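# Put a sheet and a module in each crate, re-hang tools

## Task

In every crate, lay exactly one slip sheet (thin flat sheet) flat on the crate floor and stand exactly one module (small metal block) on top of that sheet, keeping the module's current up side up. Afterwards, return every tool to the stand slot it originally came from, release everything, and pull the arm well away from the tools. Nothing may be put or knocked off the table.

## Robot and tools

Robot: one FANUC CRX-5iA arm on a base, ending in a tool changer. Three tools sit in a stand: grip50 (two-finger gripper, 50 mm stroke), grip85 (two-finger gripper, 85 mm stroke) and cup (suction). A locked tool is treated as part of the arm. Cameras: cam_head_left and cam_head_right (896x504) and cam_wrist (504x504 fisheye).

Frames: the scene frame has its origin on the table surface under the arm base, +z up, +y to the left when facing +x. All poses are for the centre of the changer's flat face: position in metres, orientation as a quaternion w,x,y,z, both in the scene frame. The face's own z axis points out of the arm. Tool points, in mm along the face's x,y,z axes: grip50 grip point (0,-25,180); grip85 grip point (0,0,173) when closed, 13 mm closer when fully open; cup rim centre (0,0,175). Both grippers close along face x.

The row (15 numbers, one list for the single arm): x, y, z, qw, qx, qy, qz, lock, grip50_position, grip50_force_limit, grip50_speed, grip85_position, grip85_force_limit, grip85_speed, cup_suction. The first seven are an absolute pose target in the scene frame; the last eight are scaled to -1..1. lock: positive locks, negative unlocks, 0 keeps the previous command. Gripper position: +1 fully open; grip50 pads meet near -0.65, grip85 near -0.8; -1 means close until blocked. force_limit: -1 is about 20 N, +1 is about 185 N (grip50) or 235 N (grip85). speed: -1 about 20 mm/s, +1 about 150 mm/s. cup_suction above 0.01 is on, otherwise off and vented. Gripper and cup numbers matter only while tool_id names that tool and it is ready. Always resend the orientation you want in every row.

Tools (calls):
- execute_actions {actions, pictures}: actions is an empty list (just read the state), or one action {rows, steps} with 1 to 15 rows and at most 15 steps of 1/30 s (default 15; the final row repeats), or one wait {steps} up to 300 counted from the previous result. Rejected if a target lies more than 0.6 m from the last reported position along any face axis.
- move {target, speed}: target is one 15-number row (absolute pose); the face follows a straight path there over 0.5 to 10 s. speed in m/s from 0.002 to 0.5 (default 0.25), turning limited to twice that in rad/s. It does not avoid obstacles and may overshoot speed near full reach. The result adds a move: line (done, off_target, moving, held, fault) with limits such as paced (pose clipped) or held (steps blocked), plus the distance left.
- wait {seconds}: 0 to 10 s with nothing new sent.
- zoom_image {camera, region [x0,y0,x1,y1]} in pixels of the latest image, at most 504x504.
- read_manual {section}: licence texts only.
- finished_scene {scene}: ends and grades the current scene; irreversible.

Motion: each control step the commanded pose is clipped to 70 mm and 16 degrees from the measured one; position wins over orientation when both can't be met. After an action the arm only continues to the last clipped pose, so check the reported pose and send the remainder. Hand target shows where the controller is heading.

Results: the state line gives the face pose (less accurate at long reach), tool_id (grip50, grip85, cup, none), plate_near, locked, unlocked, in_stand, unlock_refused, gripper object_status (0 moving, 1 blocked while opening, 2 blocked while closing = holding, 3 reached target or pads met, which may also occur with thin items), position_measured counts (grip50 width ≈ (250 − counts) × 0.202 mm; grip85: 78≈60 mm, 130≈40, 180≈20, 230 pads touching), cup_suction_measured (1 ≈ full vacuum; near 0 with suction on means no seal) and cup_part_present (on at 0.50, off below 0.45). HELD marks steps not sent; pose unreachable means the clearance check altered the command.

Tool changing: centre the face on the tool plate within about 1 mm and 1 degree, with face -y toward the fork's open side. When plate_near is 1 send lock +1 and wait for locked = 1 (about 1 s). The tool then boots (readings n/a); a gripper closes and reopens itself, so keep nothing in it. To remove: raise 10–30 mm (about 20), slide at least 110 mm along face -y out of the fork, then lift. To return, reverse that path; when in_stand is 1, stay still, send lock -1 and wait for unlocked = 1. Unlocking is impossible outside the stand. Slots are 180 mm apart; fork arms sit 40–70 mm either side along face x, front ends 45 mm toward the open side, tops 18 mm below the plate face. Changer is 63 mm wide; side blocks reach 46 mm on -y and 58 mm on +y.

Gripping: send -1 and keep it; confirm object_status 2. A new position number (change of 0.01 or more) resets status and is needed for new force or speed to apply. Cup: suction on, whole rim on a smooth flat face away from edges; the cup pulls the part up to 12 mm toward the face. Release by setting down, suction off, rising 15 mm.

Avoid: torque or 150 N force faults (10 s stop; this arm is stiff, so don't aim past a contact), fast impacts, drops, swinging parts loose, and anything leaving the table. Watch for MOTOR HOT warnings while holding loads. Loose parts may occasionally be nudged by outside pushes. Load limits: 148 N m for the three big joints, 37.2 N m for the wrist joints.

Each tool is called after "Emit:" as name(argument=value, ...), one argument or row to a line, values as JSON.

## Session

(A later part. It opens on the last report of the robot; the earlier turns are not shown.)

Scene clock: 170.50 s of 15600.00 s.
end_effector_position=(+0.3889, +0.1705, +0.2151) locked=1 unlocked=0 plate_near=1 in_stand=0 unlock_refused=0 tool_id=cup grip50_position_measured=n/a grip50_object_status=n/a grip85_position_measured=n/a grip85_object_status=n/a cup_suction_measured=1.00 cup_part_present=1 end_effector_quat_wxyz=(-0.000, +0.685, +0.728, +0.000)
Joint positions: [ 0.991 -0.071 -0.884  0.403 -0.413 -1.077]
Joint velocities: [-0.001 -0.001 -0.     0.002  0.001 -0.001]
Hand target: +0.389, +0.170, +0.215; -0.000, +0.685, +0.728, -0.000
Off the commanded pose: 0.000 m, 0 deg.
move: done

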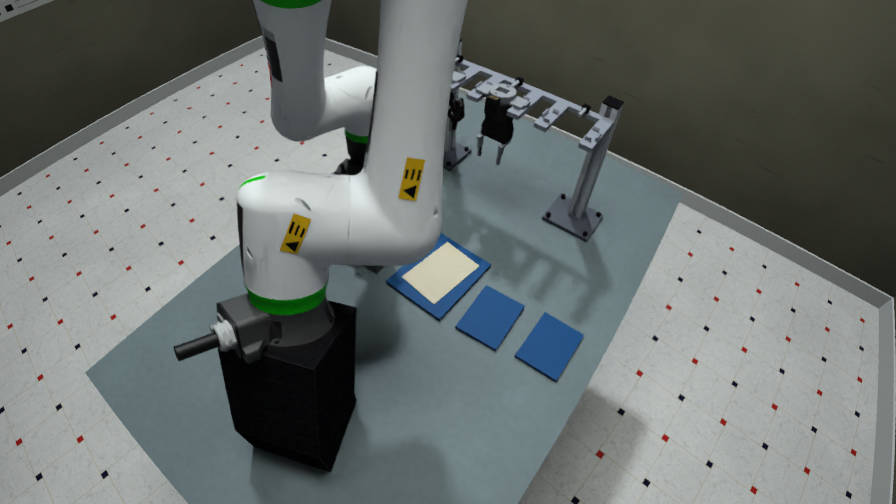

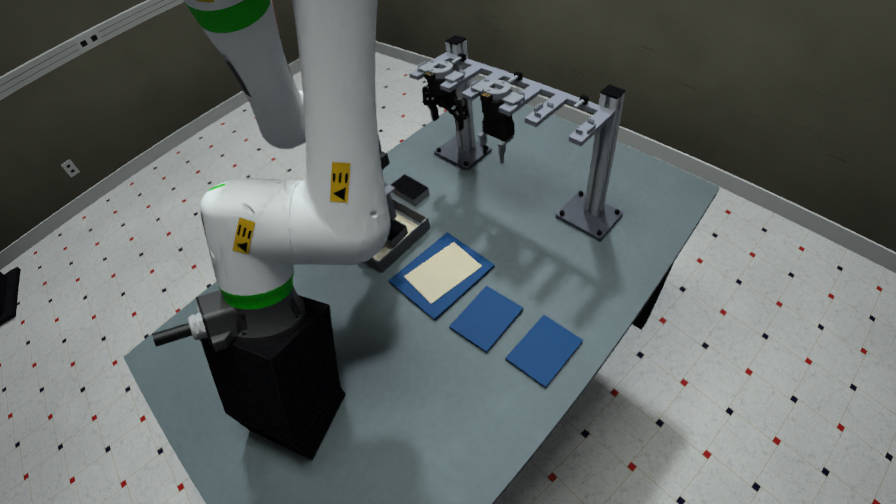

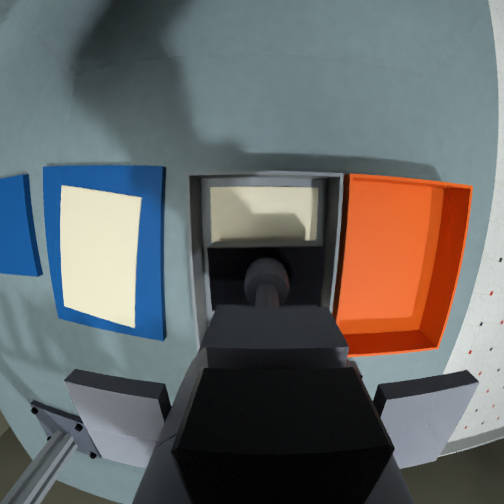

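Emit:
move(
  target=[0.389,0.1705,0.203,0,0.6852,0.7284,0,0,1,0,0,1,0,0,1],
  speed=0.03,
)

Emit:
execute_actions(
  actions=[
    {"rows":[[0.389,0.1705,0.203,0,0.6852,0.7284,0,0,1,0,0,1,0,0,-1]],"steps":12},
  ],
  pictures=false,
)

Emit:
move(
  target=[0.389,0.1705,0.26,0,0.6852,0.7284,0,0,1,0,0,1,0,0,-1],
  speed=0.1,
)

Emit:
move(
  target=[0.392,-0.028,0.24,0,0.7547,0.6561,0,0,1,0,0,1,0,0,-1],
)

Scene clock: 191.13 s of 15600.00 s.
end_effector_position=(+0.3890, +0.1705, +0.2030) locked=1 unlocked=0 plate_near=1 in_stand=0 unlock_refused=0 tool_id=cup grip50_position_measured=n/a grip50_object_status=n/a grip85_position_measured=n/a grip85_object_status=n/a cup_suction_measured=1.00 cup_part_present=1 end_effector_quat_wxyz=(-0.000, +0.685, +0.728, +0.000)
Joint positions: [ 0.979 -0.033 -0.891  0.439 -0.369 -1.106]
Joint velocities: [-0.001  0.    -0.001  0.003  0.002 -0.003]
Hand target: +0.389, +0.170, +0.203; -0.000, +0.685, +0.728, +0.000
Off the commanded pose: 0.000 m, 0 deg.
move: done

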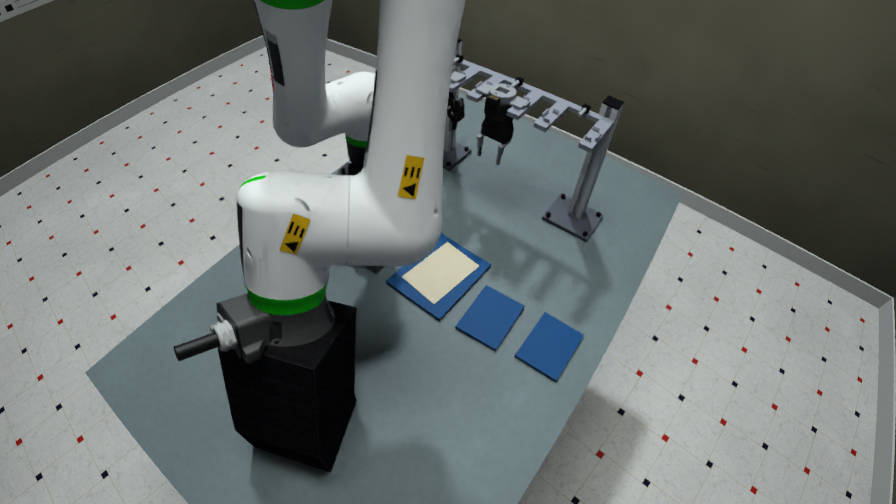

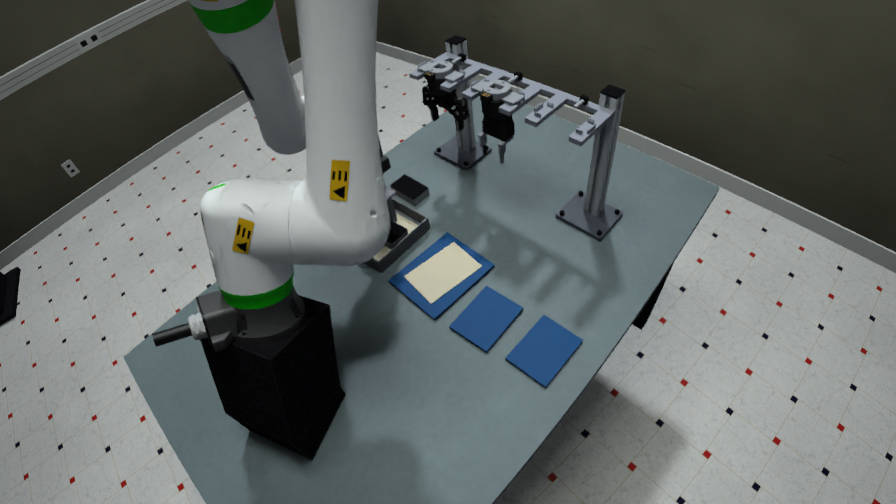

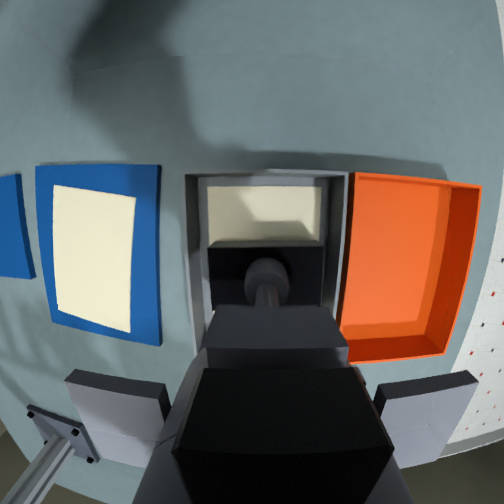

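Scene clock: 191.53 s of 15600.00 s.
end_effector_position=(+0.3890, +0.1705, +0.2030) locked=1 unlocked=0 plate_near=1 in_stand=0 unlock_refused=0 tool_id=cup grip50_position_measured=n/a grip50_object_status=n/a grip85_position_measured=n/a grip85_object_status=n/a cup_suction_measured=0.01 cup_part_present=0 end_effector_quat_wxyz=(-0.000, +0.685, +0.728, +0.000)
Joint positions: [ 0.979 -0.033 -0.891  0.439 -0.369 -1.107]
Joint velocities: [-0.001  0.001  0.    -0.    -0.    -0.   ]
Hand target: +0.389, +0.171, +0.203; +0.000, +0.685, +0.728, +0.000
Off the commanded pose: 0.000 m, 0 deg.
Steps of this call (steps 1 to 12: all 12 steps of this action). Readings (end_effector_position | what the end effector reports):
1: (+0.3890, +0.1705, +0.2030) | locked=1 unlocked=0 plate_near=1 in_stand=0 unlock_refused=0 tool_id=cup grip50_position_measured=n/a grip50_object_status=n/a grip85_position_measured=n/a grip85_object_status=n/a cup_suction_measured=0.70 cup_part_present=1
2: (+0.3890, +0.1705, +0.2030) | locked=1 unlocked=0 plate_near=1 in_stand=0 unlock_refused=0 tool_id=cup grip50_position_measured=n/a grip50_object_status=n/a grip85_position_measured=n/a grip85_object_status=n/a cup_suction_measured=0.14 cup_part_present=0
4: (+0.3890, +0.1705, +0.2030) | locked=1 unlocked=0 plate_near=1 in_stand=0 unlock_refused=0 tool_id=cup grip50_position_measured=n/a grip50_object_status=n/a grip85_position_measured=n/a grip85_object_status=n/a cup_suction_measured=0.01 cup_part_present=0
8: (+0.3890, +0.1705, +0.2030) | locked=1 unlocked=0 plate_near=1 in_stand=0 unlock_refused=0 tool_id=cup grip50_position_measured=n/a grip50_object_status=n/a grip85_position_measured=n/a grip85_object_status=n/a cup_suction_measured=0.01 cup_part_present=0
12: the state above

Scene clock: 192.70 s of 15600.00 s.
end_effector_position=(+0.3891, +0.1705, +0.2599) locked=1 unlocked=0 plate_near=1 in_stand=0 unlock_refused=0 tool_id=cup grip50_position_measured=n/a grip50_object_status=n/a grip85_position_measured=n/a grip85_object_status=n/a cup_suction_measured=0.01 cup_part_present=0 end_effector_quat_wxyz=(+0.000, +0.685, +0.728, -0.000)
Joint positions: [ 1.029 -0.205 -0.858  0.322 -0.573 -1.015]
Joint velocities: [-0.    -0.     0.001 -0.    -0.001  0.   ]
Hand target: +0.389, +0.171, +0.260; +0.000, +0.685, +0.728, -0.000
Off the commanded pose: 0.000 m, 0 deg.
move: done

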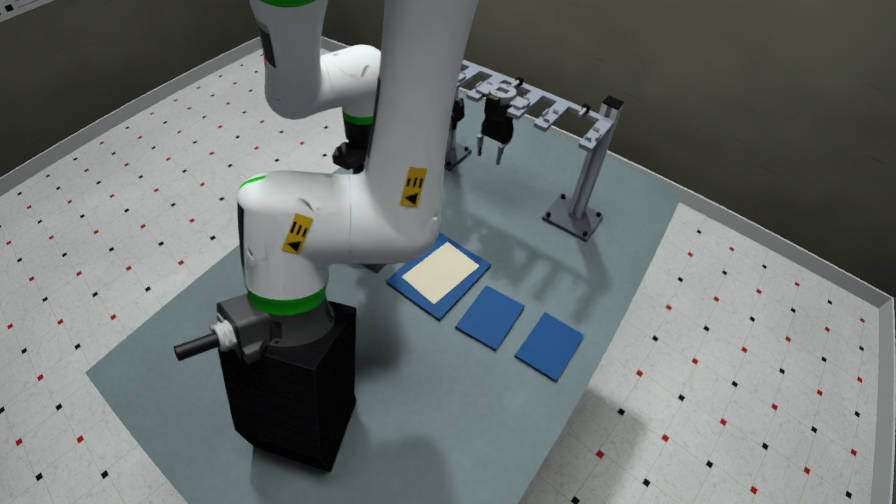

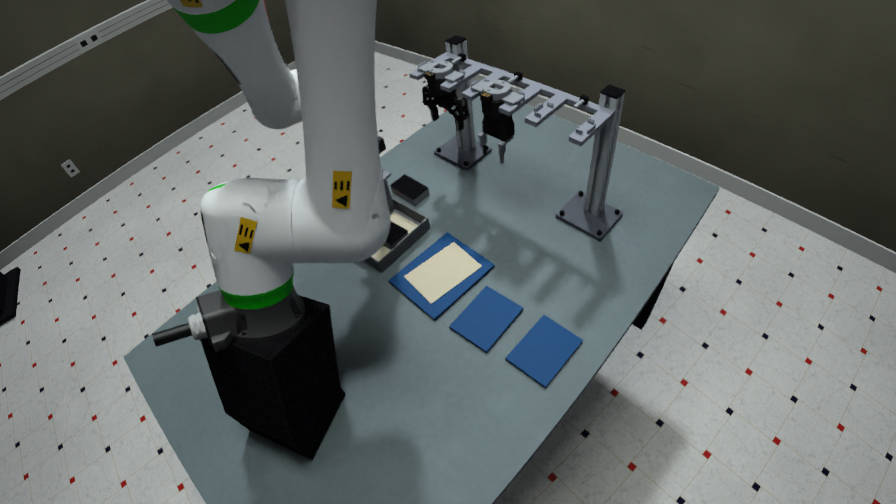

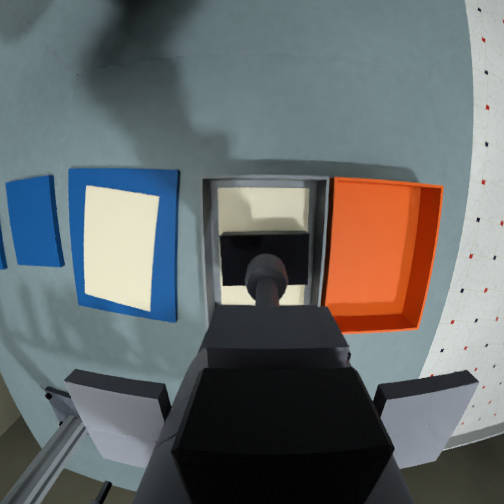

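Scene clock: 194.07 s of 15600.00 s.
end_effector_position=(+0.3908, -0.0275, +0.2403) locked=1 unlocked=0 plate_near=1 in_stand=0 unlock_refused=0 tool_id=cup grip50_position_measured=n/a grip50_object_status=n/a grip85_position_measured=n/a grip85_object_status=n/a cup_suction_measured=0.01 cup_part_present=0 end_effector_quat_wxyz=(-0.002, +0.755, +0.656, -0.000)
Joint positions: [ 0.411 -0.126 -0.793 -0.141 -0.51  -0.247]
Joint velocities: [-0.004  0.001  0.004 -0.008 -0.003  0.011]
Hand target: +0.391, -0.028, +0.240; -0.002, +0.755, +0.656, -0.000
Off the commanded pose: 0.001 m, 0 deg.
move: done

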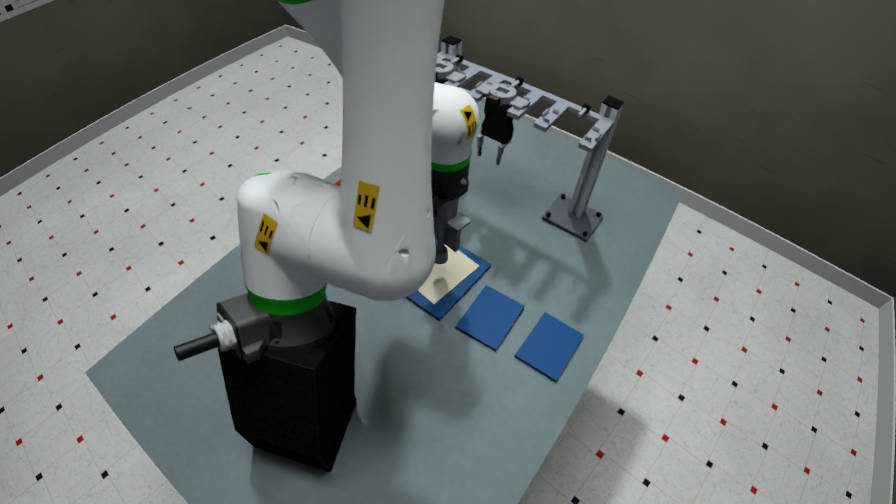

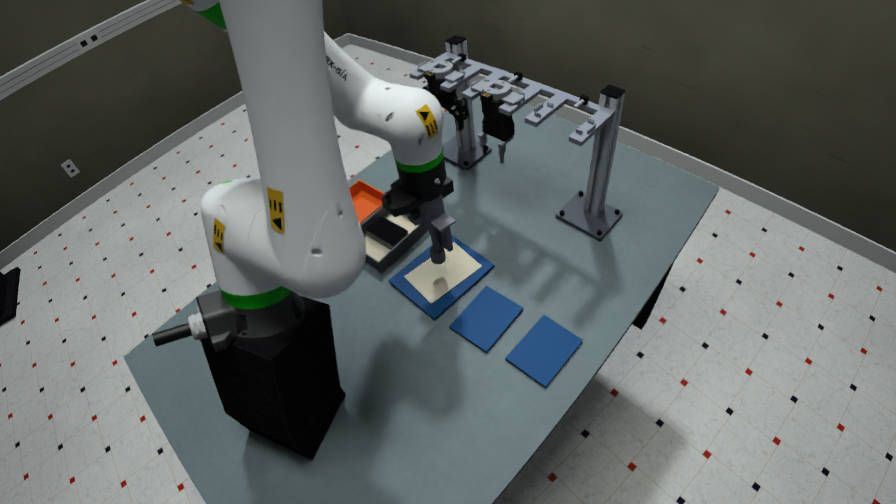

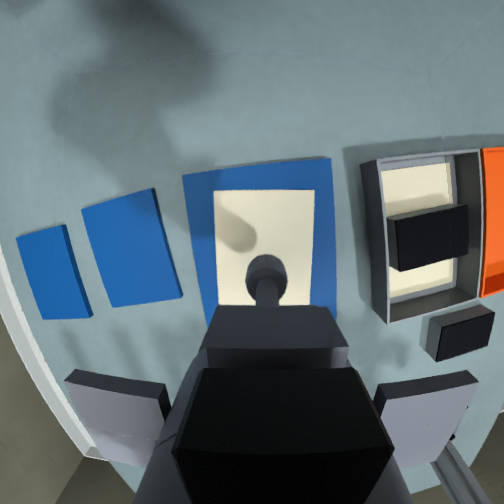

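Aligned.

Emit:
move(
  target=[0.392,-0.028,0.185,0,0.7547,0.6561,0,0,1,0,0,1,0,0,1],
  speed=0.1,
)

Emit:
move(
  target=[0.392,-0.028,0.177,0,0.7547,0.6561,0,0,1,0,0,1,0,0,1],
  speed=0.02,
)

Emit:
move(
  target=[0.392,-0.028,0.25,0,0.7547,0.6561,0,0,1,0,0,1,0,0,1],
  speed=0.1,
)

Emit:
move(
  target=[0.388,0.308,0.25,0,0.6788,0.7343,0,0,1,0,0,1,0,0,1],
  speed=0.2,
)

Emit:
move(
  target=[0.388,0.308,0.22,0,0.6788,0.7343,0,0,1,0,0,1,0,0,1],
  speed=0.05,
)

Scene clock: 204.80 s of 15600.00 s.
end_effector_position=(+0.3919, -0.0279, +0.1851) locked=1 unlocked=0 plate_near=1 in_stand=0 unlock_refused=0 tool_id=cup grip50_position_measured=n/a grip50_object_status=n/a grip85_position_measured=n/a grip85_object_status=n/a cup_suction_measured=0.78 cup_part_present=1 end_effector_quat_wxyz=(-0.000, +0.755, +0.656, +0.000)
Joint positions: [ 0.42   0.057 -0.772 -0.187 -0.346 -0.201]
Joint velocities: [-0.002  0.001  0.001 -0.001  0.     0.002]
Hand target: +0.392, -0.028, +0.185; -0.000, +0.755, +0.656, +0.000
Off the commanded pose: 0.000 m, 0 deg.
move: done

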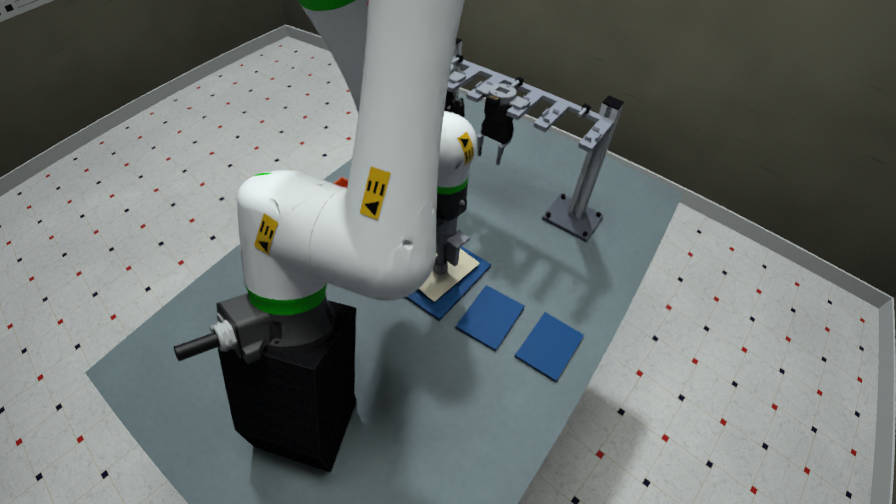

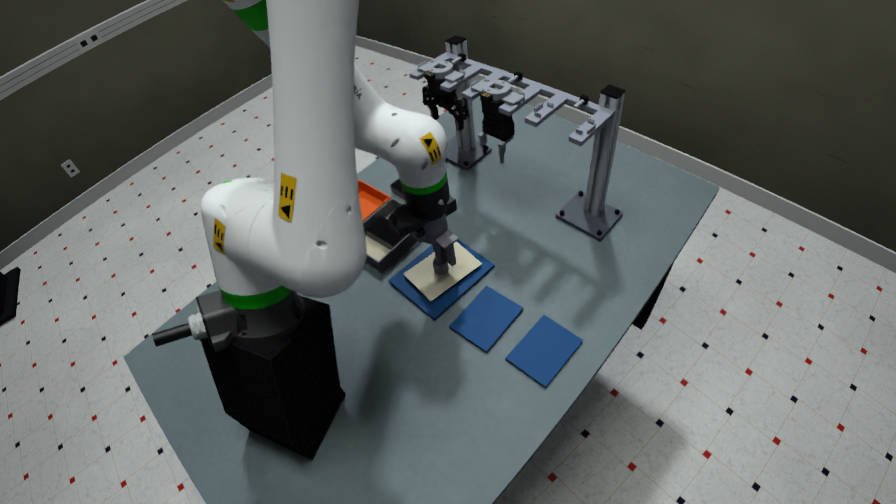

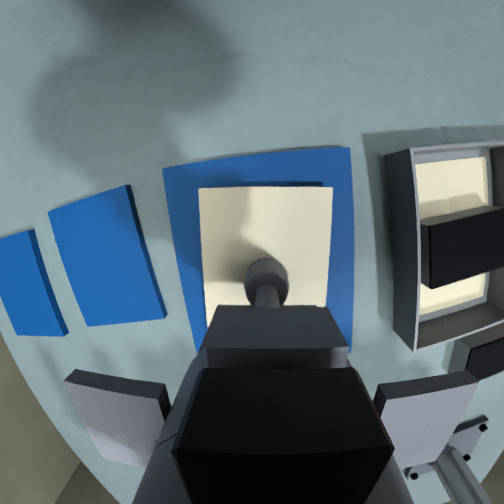

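Scene clock: 205.50 s of 15600.00 s.
end_effector_position=(+0.3920, -0.0280, +0.1770) locked=1 unlocked=0 plate_near=1 in_stand=0 unlock_refused=0 tool_id=cup grip50_position_measured=n/a grip50_object_status=n/a grip85_position_measured=n/a grip85_object_status=n/a cup_suction_measured=0.96 cup_part_present=1 end_effector_quat_wxyz=(-0.000, +0.755, +0.656, +0.000)
Joint positions: [ 0.421  0.085 -0.766 -0.197 -0.325 -0.192]
Joint velocities: [-0.001  0.001  0.    -0.001  0.     0.   ]
Hand target: +0.392, -0.028, +0.177; -0.000, +0.755, +0.656, +0.000
Off the commanded pose: 0.000 m, 0 deg.
move: done

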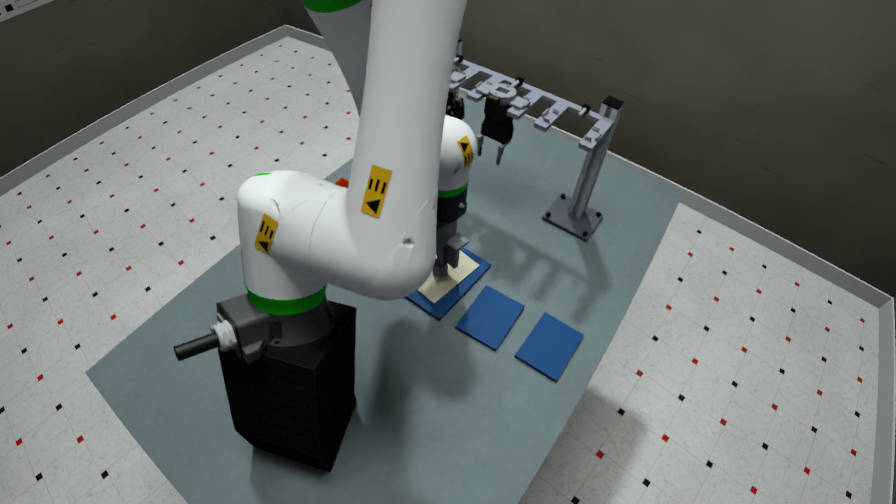

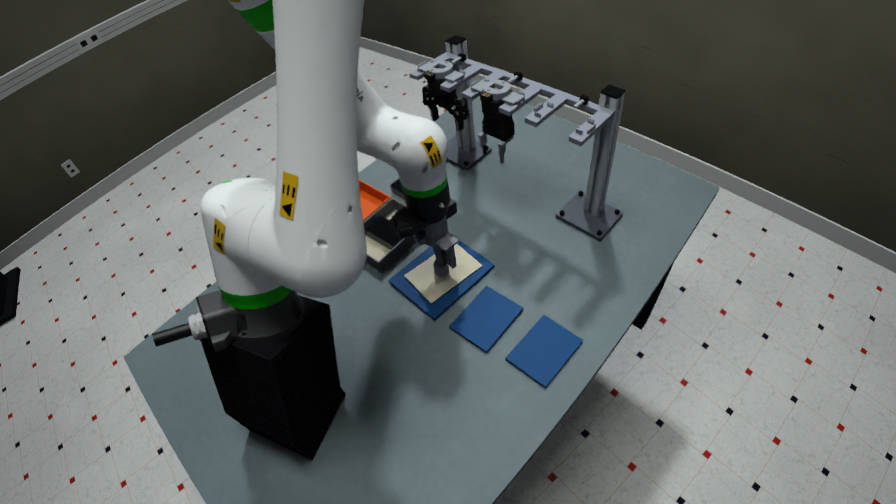

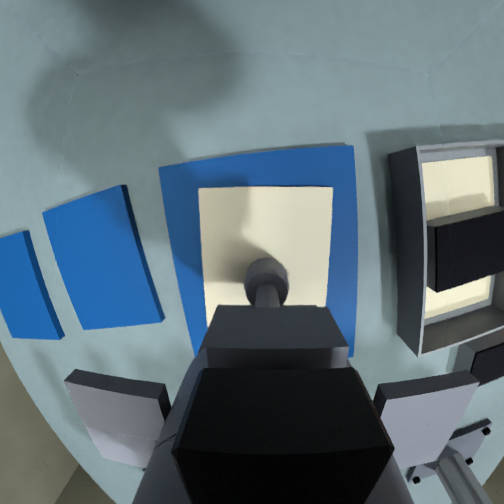

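Scene clock: 206.60 s of 15600.00 s.
end_effector_position=(+0.3921, -0.0281, +0.2498) locked=1 unlocked=0 plate_near=1 in_stand=0 unlock_refused=0 tool_id=cup grip50_position_measured=n/a grip50_object_status=n/a grip85_position_measured=n/a grip85_object_status=n/a cup_suction_measured=0.96 cup_part_present=1 end_effector_quat_wxyz=(+0.000, +0.755, +0.656, -0.000)
Joint positions: [ 0.409 -0.154 -0.793 -0.13  -0.536 -0.257]
Joint velocities: [-0.001 -0.     0.     0.    -0.001  0.001]
Hand target: +0.392, -0.028, +0.250; +0.000, +0.755, +0.656, -0.000
Off the commanded pose: 0.000 m, 0 deg.
move: done

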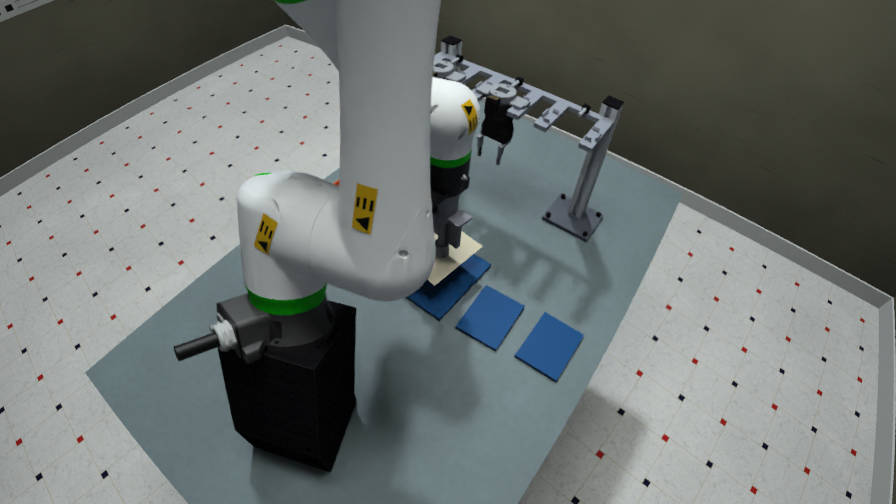

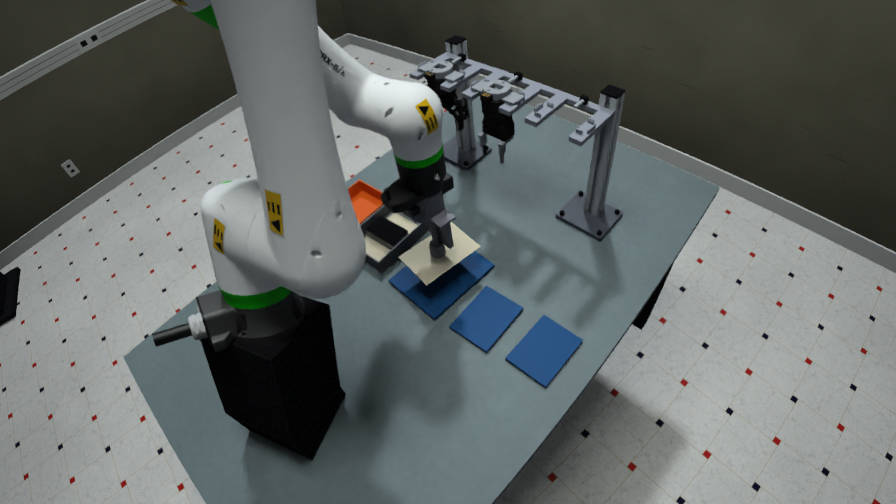

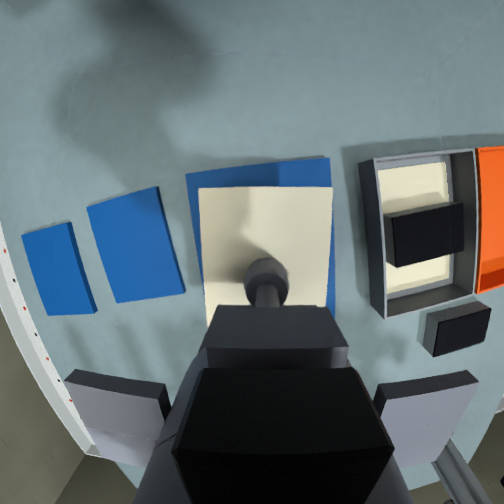

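Scene clock: 208.67 s of 15600.00 s.
end_effector_position=(+0.3897, +0.3074, +0.2495) locked=1 unlocked=0 plate_near=1 in_stand=0 unlock_refused=0 tool_id=cup grip50_position_measured=n/a grip50_object_status=n/a grip85_position_measured=n/a grip85_object_status=n/a cup_suction_measured=0.96 cup_part_present=1 end_effector_quat_wxyz=(+0.002, +0.679, +0.735, +0.001)
Joint positions: [ 1.257 -0.005 -0.686  0.45  -0.617 -1.318]
Joint velocities: [ 0.001 -0.     0.     0.    -0.    -0.001]
Hand target: +0.390, +0.307, +0.250; +0.002, +0.679, +0.735, +0.001
Off the commanded pose: 0.002 m, 0 deg.
move: done

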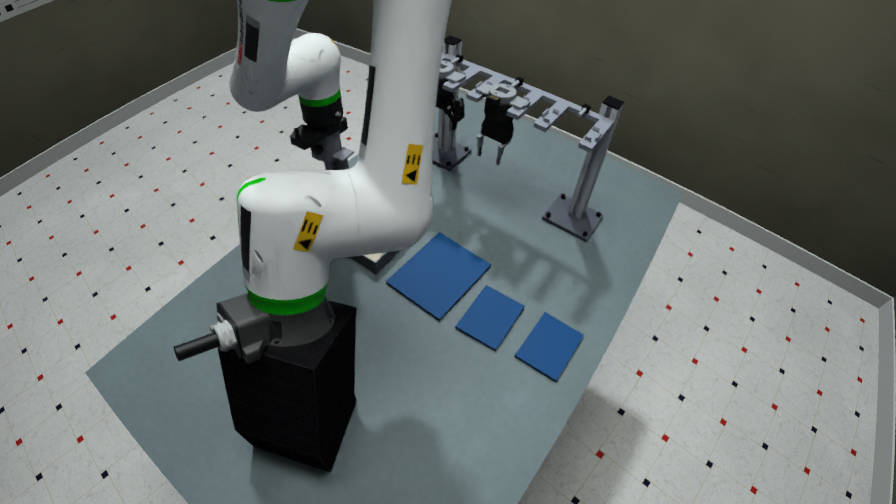

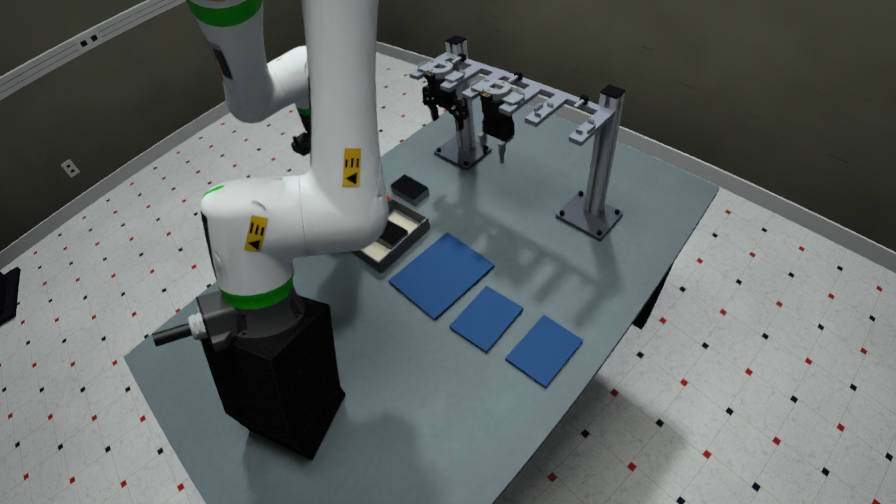

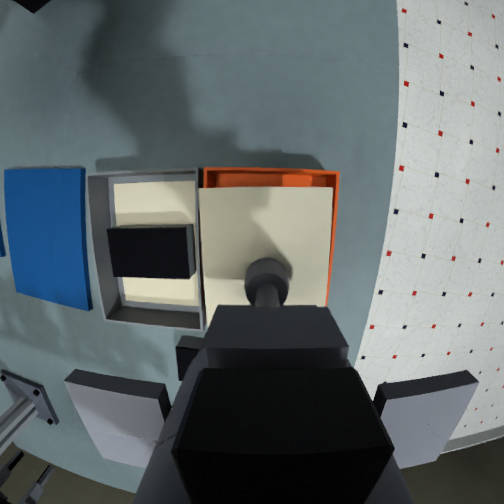

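Scene clock: 209.53 s of 15600.00 s.
end_effector_position=(+0.3879, +0.3080, +0.2201) locked=1 unlocked=0 plate_near=1 in_stand=0 unlock_refused=0 tool_id=cup grip50_position_measured=n/a grip50_object_status=n/a grip85_position_measured=n/a grip85_object_status=n/a cup_suction_measured=0.96 cup_part_present=1 end_effector_quat_wxyz=(-0.000, +0.679, +0.734, -0.000)
Joint positions: [ 1.233  0.064 -0.699  0.491 -0.533 -1.352]
Joint velocities: [ 0.     0.001  0.     0.001  0.001 -0.001]
Hand target: +0.388, +0.308, +0.220; -0.000, +0.679, +0.734, -0.000
Off the commanded pose: 0.000 m, 0 deg.
move: done

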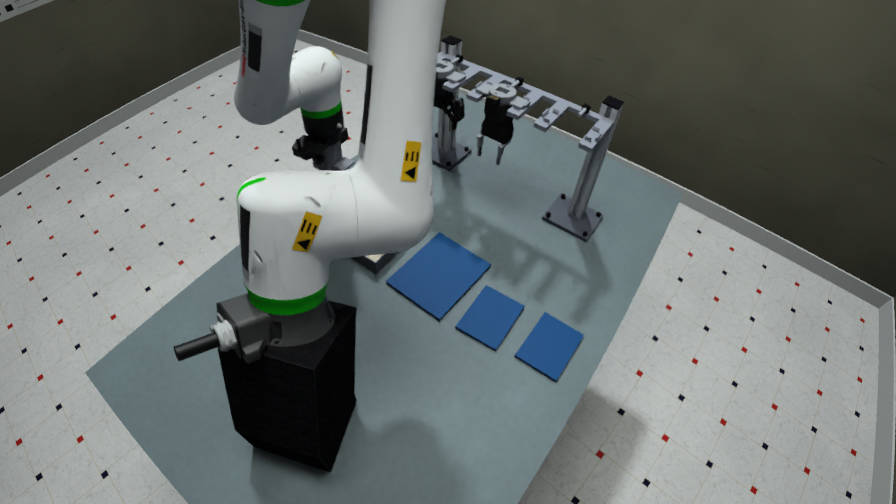

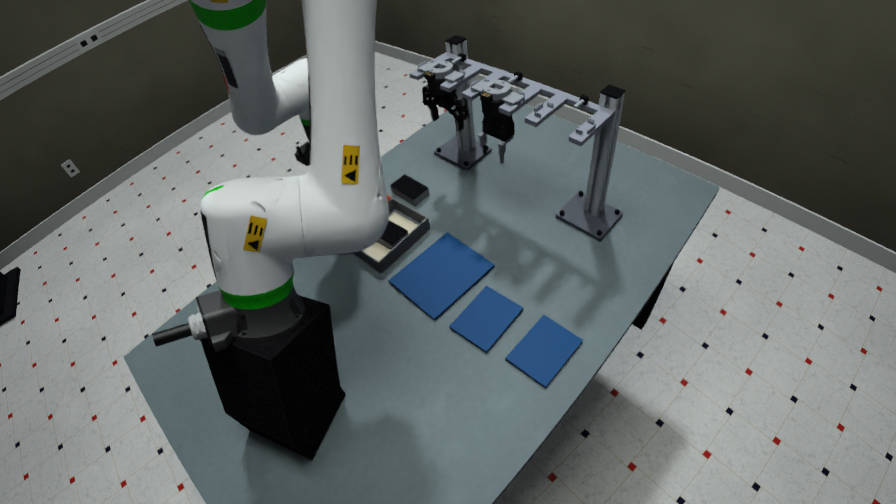

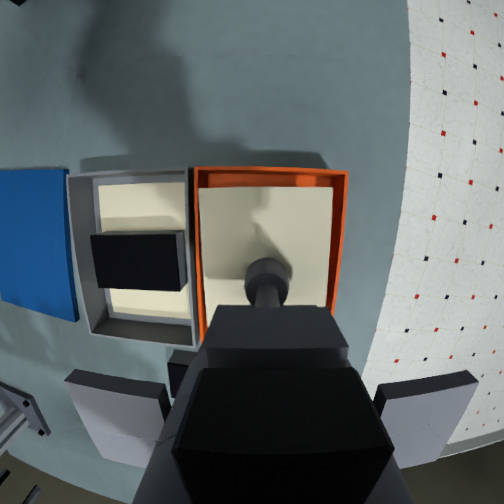

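Emit:
move(
  target=[0.3835,0.3115,0.212,0,0.6884,0.7254,0,0,1,0,0,1,0,0,1],
  speed=0.03,
)

Scene clock: 214.63 s of 15600.00 s.
end_effector_position=(+0.3835, +0.3115, +0.2120) locked=1 unlocked=0 plate_near=1 in_stand=0 unlock_refused=0 tool_id=cup grip50_position_measured=n/a grip50_object_status=n/a grip85_position_measured=n/a grip85_object_status=n/a cup_suction_measured=0.96 cup_part_present=1 end_effector_quat_wxyz=(-0.000, +0.688, +0.725, +0.000)
Joint positions: [ 1.238  0.084 -0.708  0.518 -0.509 -1.412]
Joint velocities: [-0.    -0.001 -0.001  0.002  0.001 -0.004]
Hand target: +0.384, +0.311, +0.212; -0.000, +0.688, +0.725, +0.000
Off the commanded pose: 0.000 m, 0 deg.
move: done

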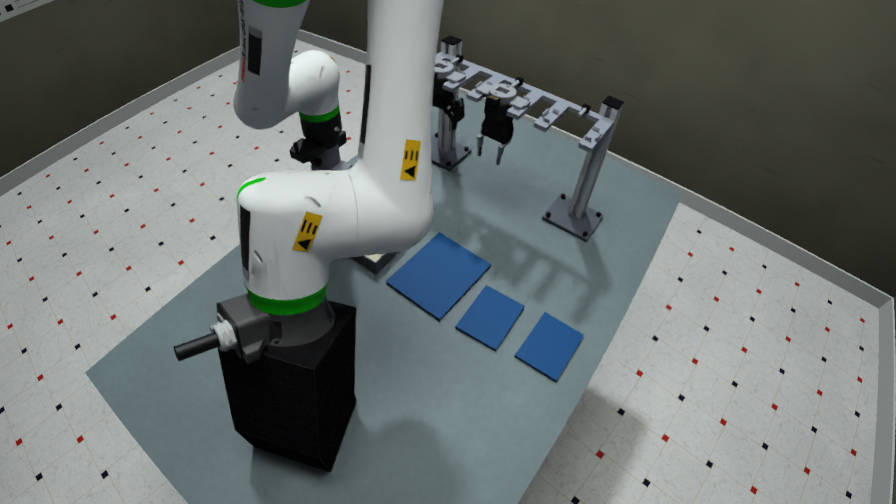

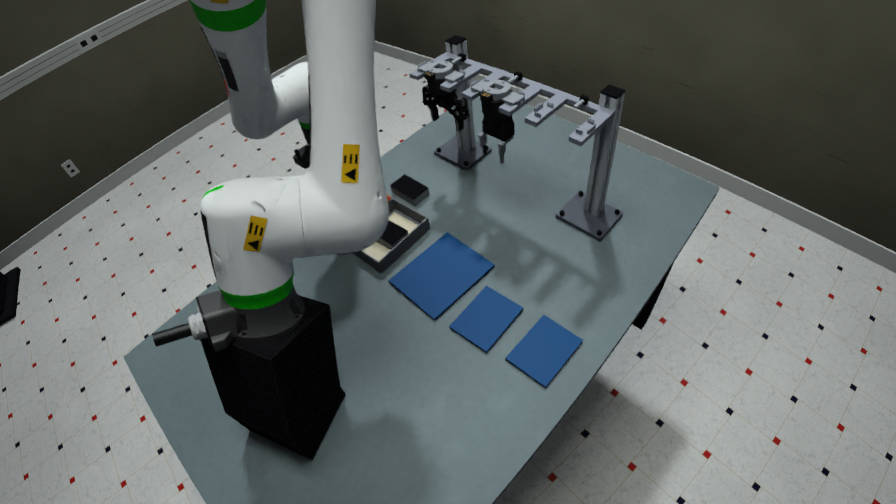

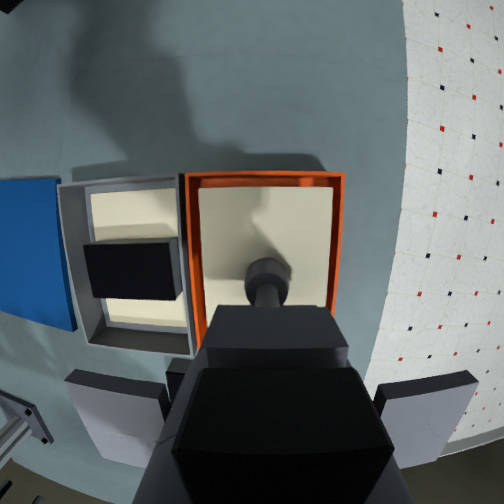

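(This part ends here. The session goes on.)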